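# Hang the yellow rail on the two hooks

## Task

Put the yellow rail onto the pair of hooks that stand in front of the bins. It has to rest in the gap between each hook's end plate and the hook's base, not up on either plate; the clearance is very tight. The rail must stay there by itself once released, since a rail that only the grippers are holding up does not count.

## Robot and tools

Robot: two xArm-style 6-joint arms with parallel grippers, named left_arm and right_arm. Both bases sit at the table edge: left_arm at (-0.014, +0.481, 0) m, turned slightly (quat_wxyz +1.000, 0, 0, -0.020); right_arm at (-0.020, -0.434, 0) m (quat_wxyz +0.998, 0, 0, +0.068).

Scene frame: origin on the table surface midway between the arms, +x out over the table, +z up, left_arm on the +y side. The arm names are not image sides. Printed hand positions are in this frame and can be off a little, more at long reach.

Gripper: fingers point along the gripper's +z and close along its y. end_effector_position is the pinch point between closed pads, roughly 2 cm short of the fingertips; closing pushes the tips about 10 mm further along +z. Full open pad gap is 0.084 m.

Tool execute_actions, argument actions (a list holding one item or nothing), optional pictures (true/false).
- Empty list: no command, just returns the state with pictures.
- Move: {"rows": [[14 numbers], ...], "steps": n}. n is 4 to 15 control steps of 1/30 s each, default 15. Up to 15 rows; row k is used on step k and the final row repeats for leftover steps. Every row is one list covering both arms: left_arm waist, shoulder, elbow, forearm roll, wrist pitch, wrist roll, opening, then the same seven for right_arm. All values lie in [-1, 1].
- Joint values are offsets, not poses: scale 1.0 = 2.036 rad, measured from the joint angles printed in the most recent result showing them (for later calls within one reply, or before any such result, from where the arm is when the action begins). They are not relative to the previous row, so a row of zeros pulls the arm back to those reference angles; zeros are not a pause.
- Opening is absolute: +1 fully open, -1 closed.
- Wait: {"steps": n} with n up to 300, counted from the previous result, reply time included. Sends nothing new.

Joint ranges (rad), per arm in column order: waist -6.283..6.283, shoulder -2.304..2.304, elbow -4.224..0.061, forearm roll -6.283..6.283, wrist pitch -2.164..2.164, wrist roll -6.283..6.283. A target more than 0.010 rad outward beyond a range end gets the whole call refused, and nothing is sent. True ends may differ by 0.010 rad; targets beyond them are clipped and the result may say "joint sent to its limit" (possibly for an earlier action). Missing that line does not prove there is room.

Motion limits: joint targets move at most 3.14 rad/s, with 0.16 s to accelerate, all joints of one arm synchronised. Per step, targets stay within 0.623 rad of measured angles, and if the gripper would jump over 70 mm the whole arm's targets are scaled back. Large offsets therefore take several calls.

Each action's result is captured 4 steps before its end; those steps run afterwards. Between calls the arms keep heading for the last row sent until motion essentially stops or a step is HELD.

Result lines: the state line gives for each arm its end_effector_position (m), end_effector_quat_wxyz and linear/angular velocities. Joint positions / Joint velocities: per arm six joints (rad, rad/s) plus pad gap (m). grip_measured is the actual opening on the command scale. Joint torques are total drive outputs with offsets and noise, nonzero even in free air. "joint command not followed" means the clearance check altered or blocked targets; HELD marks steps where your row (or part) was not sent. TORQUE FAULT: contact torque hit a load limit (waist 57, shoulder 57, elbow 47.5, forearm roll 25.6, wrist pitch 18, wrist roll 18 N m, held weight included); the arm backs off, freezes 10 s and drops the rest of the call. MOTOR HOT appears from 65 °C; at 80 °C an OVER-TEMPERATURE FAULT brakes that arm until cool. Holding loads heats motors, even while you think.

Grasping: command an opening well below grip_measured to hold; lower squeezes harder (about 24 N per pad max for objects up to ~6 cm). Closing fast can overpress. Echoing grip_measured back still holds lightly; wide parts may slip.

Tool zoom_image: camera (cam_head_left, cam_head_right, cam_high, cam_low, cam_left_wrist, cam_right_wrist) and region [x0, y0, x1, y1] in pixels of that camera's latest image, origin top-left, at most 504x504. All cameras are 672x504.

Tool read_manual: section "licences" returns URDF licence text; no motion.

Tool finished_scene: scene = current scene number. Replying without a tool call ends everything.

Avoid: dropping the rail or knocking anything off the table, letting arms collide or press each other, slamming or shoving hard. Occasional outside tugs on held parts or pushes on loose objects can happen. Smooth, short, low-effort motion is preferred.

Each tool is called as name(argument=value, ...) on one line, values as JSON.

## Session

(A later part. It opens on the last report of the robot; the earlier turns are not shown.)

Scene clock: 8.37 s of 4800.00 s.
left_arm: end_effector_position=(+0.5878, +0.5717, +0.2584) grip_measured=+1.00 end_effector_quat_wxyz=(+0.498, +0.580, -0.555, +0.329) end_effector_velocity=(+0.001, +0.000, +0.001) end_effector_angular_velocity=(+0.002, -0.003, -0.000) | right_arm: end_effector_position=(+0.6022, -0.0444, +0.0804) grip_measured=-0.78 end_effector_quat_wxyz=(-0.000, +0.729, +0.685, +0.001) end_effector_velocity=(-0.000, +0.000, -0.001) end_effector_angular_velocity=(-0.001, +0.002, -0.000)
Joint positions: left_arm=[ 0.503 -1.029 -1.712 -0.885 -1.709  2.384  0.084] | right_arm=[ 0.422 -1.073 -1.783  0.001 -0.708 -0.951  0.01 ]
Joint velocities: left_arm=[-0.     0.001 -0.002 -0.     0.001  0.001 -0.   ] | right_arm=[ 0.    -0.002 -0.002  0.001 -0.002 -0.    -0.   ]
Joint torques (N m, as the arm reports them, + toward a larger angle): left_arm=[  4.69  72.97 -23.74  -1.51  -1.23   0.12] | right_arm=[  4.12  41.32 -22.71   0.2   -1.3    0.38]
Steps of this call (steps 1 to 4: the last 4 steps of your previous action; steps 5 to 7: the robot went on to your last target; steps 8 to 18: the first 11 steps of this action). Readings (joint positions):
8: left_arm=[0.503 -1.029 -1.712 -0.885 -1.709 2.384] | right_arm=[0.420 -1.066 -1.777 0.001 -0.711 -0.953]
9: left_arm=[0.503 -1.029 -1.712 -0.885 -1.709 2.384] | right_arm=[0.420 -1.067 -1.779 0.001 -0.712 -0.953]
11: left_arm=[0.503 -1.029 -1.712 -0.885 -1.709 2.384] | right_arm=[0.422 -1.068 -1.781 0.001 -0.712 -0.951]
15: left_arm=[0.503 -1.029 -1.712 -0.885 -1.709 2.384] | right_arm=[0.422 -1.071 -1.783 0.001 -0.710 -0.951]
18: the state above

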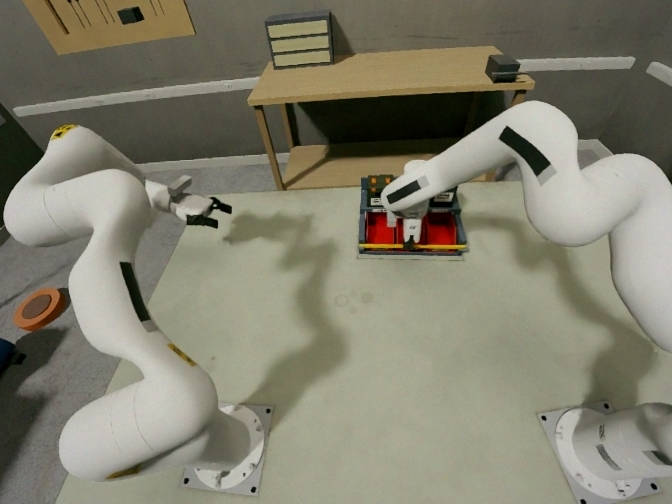

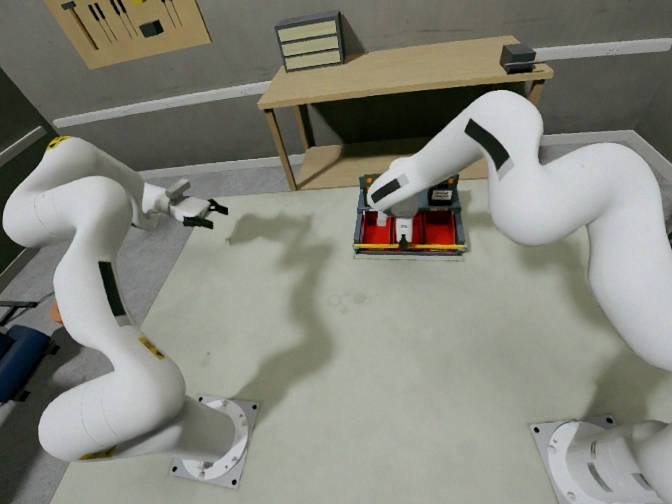

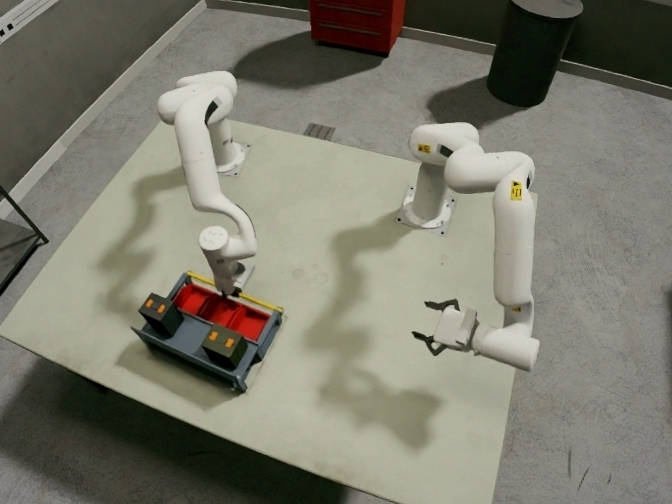

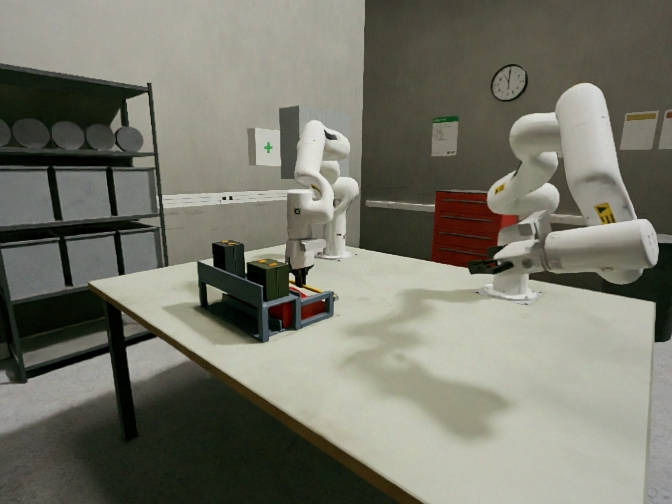

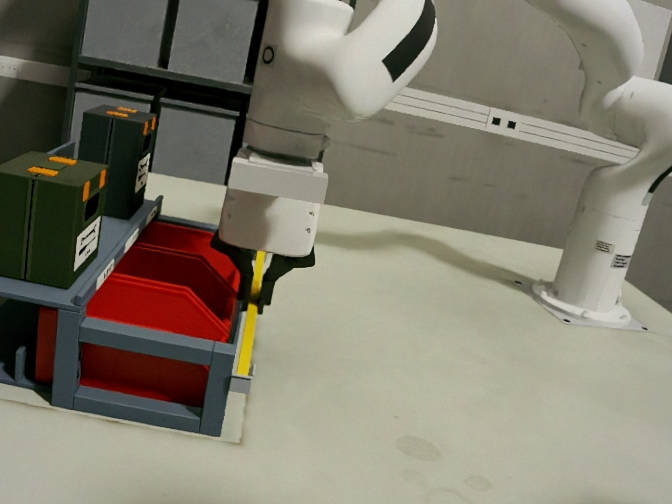

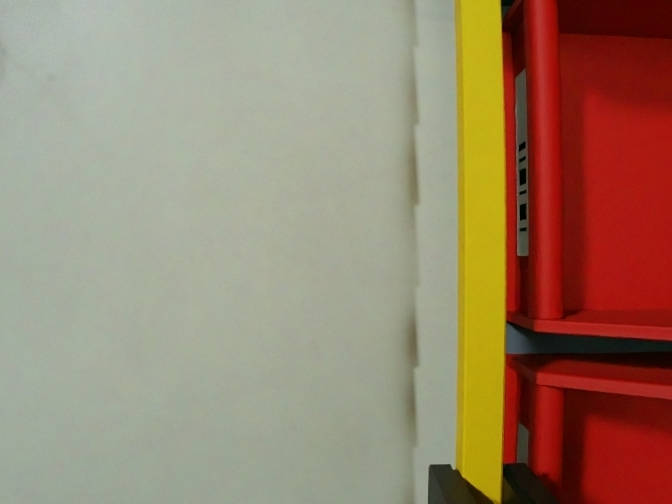

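execute_actions(actions=[{"steps":12,"rows":[[0,0,0,0,0,0,1,0,-0.0015,0,0,0.0013,0,-1],[0,0,0,0,0,0,1,0,-0.0015,0,0,0.0013,0,-1],[0,0,0,0,0,0,1,0,-0.0015,0,0,0.0013,0,-1],[0,0,0,0,0,0,1,0,-0.0015,0,0,0.0013,0,-1],[0,0,0,0,0,0,1,0,-0.0015,0,0,0.0013,0,-1],[0,0,0,0,0,0,1,0,-0.0015,0,0,0.0013,0,-0.58]]}])

execute_actions(actions=[{"rows":[[0,0,0,0,0,0,1,0,0.01,0.001,0,-0.009,0,-0.58],[0,0,0,0,0,0,1,0,0.02,0.002,0,-0.018,0,-0.58],[0,0,0,0,0,0,1,0,0.03,0.003,0,-0.027,0,-0.58]]}], pictures=true)

zoom_image(camera="cam_head_right", region=[345,220,485,270])

Scene clock: 8.87 s of 4800.00 s.
left_arm: end_effector_position=(+0.5878, +0.5717, +0.2584) grip_measured=+1.00 end_effector_quat_wxyz=(+0.498, +0.580, -0.555, +0.329) end_effector_velocity=(-0.000, +0.001, -0.000) end_effector_angular_velocity=(-0.001, +0.001, +0.001) | right_arm: end_effector_position=(+0.6010, -0.0448, +0.0777) grip_measured=-0.62 end_effector_quat_wxyz=(-0.001, +0.729, +0.685, -0.001) end_effector_velocity=(-0.014, -0.005, -0.017) end_effector_angular_velocity=(-0.020, +0.034, +0.003)
Joint positions: left_arm=[ 0.503 -1.029 -1.712 -0.885 -1.709  2.384  0.084] | right_arm=[ 0.423 -1.076 -1.782  0.002 -0.708 -0.951  0.017]
Joint velocities: left_arm=[ 0.001 -0.     0.001  0.    -0.    -0.    -0.   ] | right_arm=[ 0.004 -0.013  0.018  0.002 -0.008  0.     0.036]
Joint torques (N m, as the arm reports them, + toward a larger angle): left_arm=[  3.52  74.34 -23.18  -1.14  -1.26  -0.06] | right_arm=[ -1.8   42.07 -25.99  -0.69   0.11   0.24]
Steps of this call (steps 1 to 4: the last 4 steps of your previous action; steps 5 to 7: the robot went on to your last target; steps 8 to 15: the first 8 steps of this action). Readings (joint positions):
8: left_arm=[0.503 -1.029 -1.712 -0.885 -1.709 2.384] | right_arm=[0.422 -1.073 -1.783 0.001 -0.708 -0.951]
9: left_arm=[0.503 -1.029 -1.712 -0.885 -1.709 2.384] | right_arm=[0.422 -1.074 -1.783 0.001 -0.708 -0.951]
11: left_arm=[0.503 -1.029 -1.712 -0.885 -1.709 2.384] | right_arm=[0.422 -1.075 -1.783 0.001 -0.706 -0.951]
15: the state above

Scene clock: 9.37 s of 4800.00 s.
left_arm: end_effector_position=(+0.5878, +0.5717, +0.2584) grip_measured=+1.00 end_effector_quat_wxyz=(+0.498, +0.580, -0.555, +0.329) end_effector_velocity=(+0.000, +0.000, +0.000) end_effector_angular_velocity=(+0.003, -0.001, -0.002) | right_arm: end_effector_position=(+0.6008, -0.0450, +0.1193) grip_measured=-0.60 end_effector_quat_wxyz=(-0.001, +0.729, +0.685, -0.001) end_effector_velocity=(-0.008, -0.006, -0.013) end_effector_angular_velocity=(-0.016, +0.024, +0.000)
Joint positions: left_arm=[ 0.503 -1.029 -1.712 -0.885 -1.709  2.384  0.084] | right_arm=[ 0.422 -1.016 -1.775  0.002 -0.762 -0.951  0.018]
Joint velocities: left_arm=[-0.001 -0.    -0.003  0.002  0.    -0.001  0.   ] | right_arm=[-0.    -0.011  0.014 -0.001 -0.005  0.     0.   ]
Joint torques (N m, as the arm reports them, + toward a larger angle): left_arm=[  4.52  73.61 -23.06  -1.62  -1.05  -0.26] | right_arm=[  1.08  43.66 -27.35  -0.5    0.19   0.41]
Steps of this call (steps 1 to 4: the last 4 steps of your previous action; steps 5 to 15: the first 11 steps of this action, its rows measured from where the robot was after step 4). Readings (joint positions):
4: left_arm=[0.503 -1.029 -1.712 -0.885 -1.709 2.384] | right_arm=[0.422 -1.076 -1.782 0.002 -0.707 -0.951]
5: left_arm=[0.503 -1.029 -1.712 -0.885 -1.709 2.384] | right_arm=[0.422 -1.076 -1.782 0.002 -0.708 -0.951]
6: left_arm=[0.503 -1.029 -1.712 -0.885 -1.709 2.384] | right_arm=[0.422 -1.072 -1.780 0.001 -0.713 -0.951]
8: left_arm=[0.503 -1.029 -1.712 -0.885 -1.709 2.384] | right_arm=[0.422 -1.046 -1.776 0.001 -0.737 -0.951]
12: left_arm=[0.503 -1.029 -1.712 -0.885 -1.709 2.384] | right_arm=[0.422 -1.014 -1.779 0.002 -0.760 -0.951]
15: the state above

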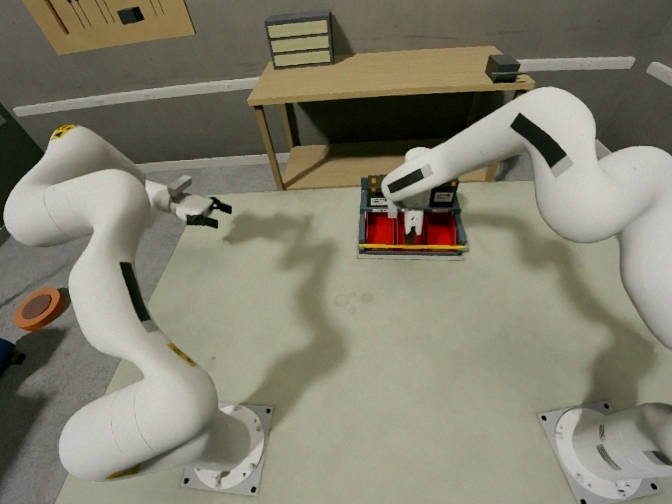

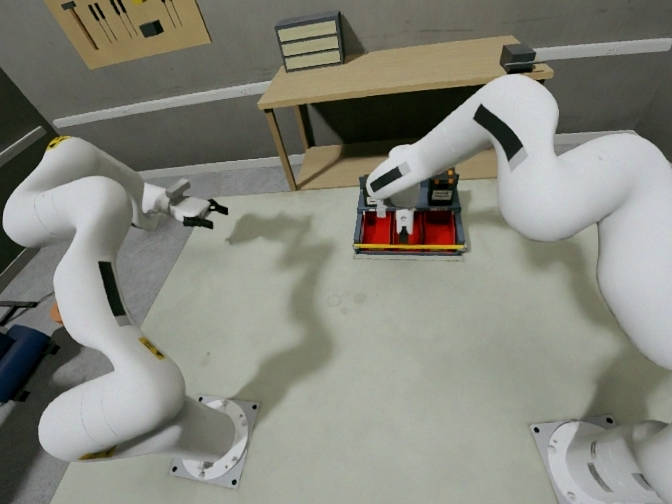

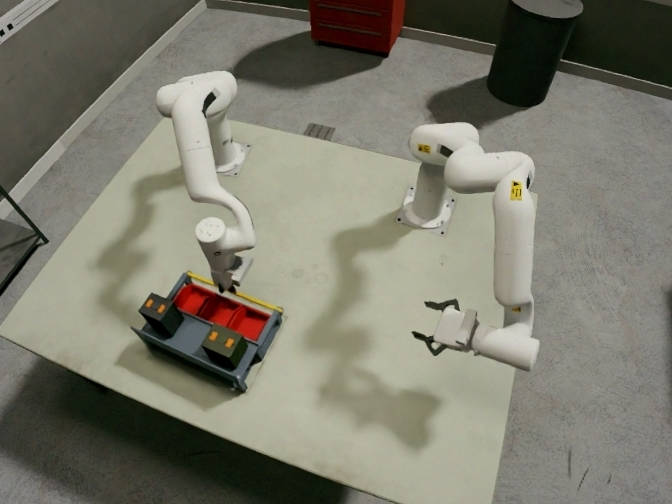

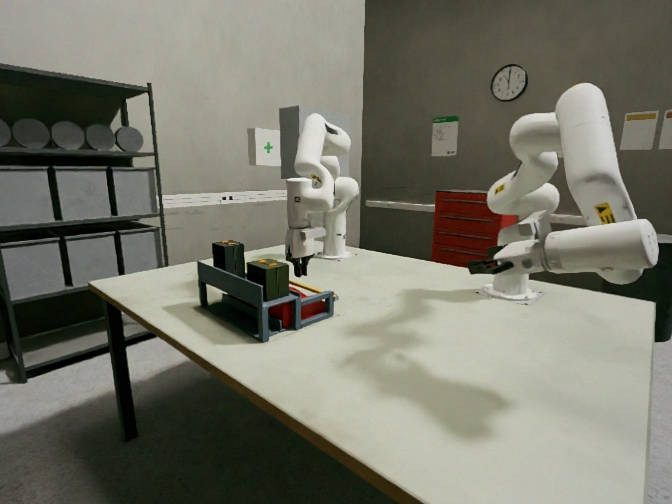

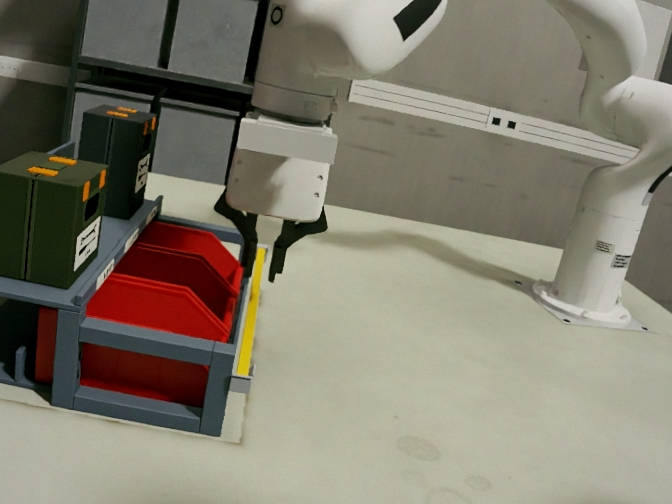

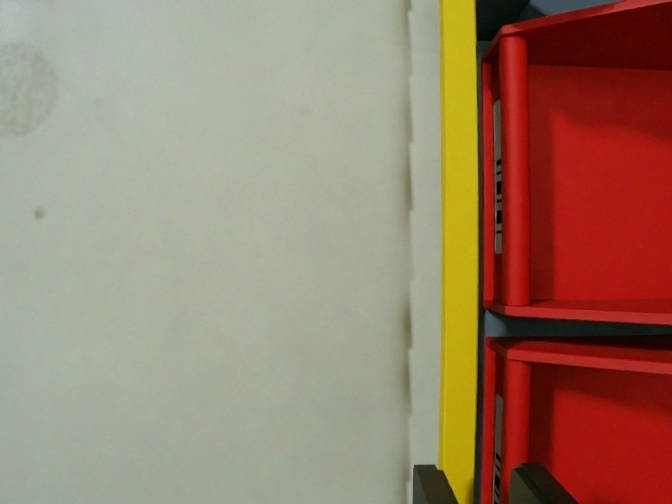

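Region (345, 220, 485, 270) of cam_head_right's 672x504 image, scaled by 3.600, with more detail than that image has; it fills the top 180 rows of this view, and the rest is white.

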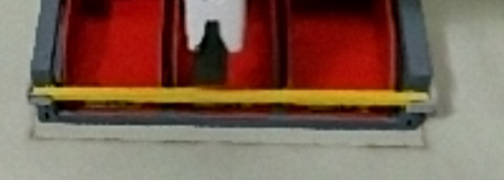

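finished_scene(scene=1)

The scene is finished: the task was done.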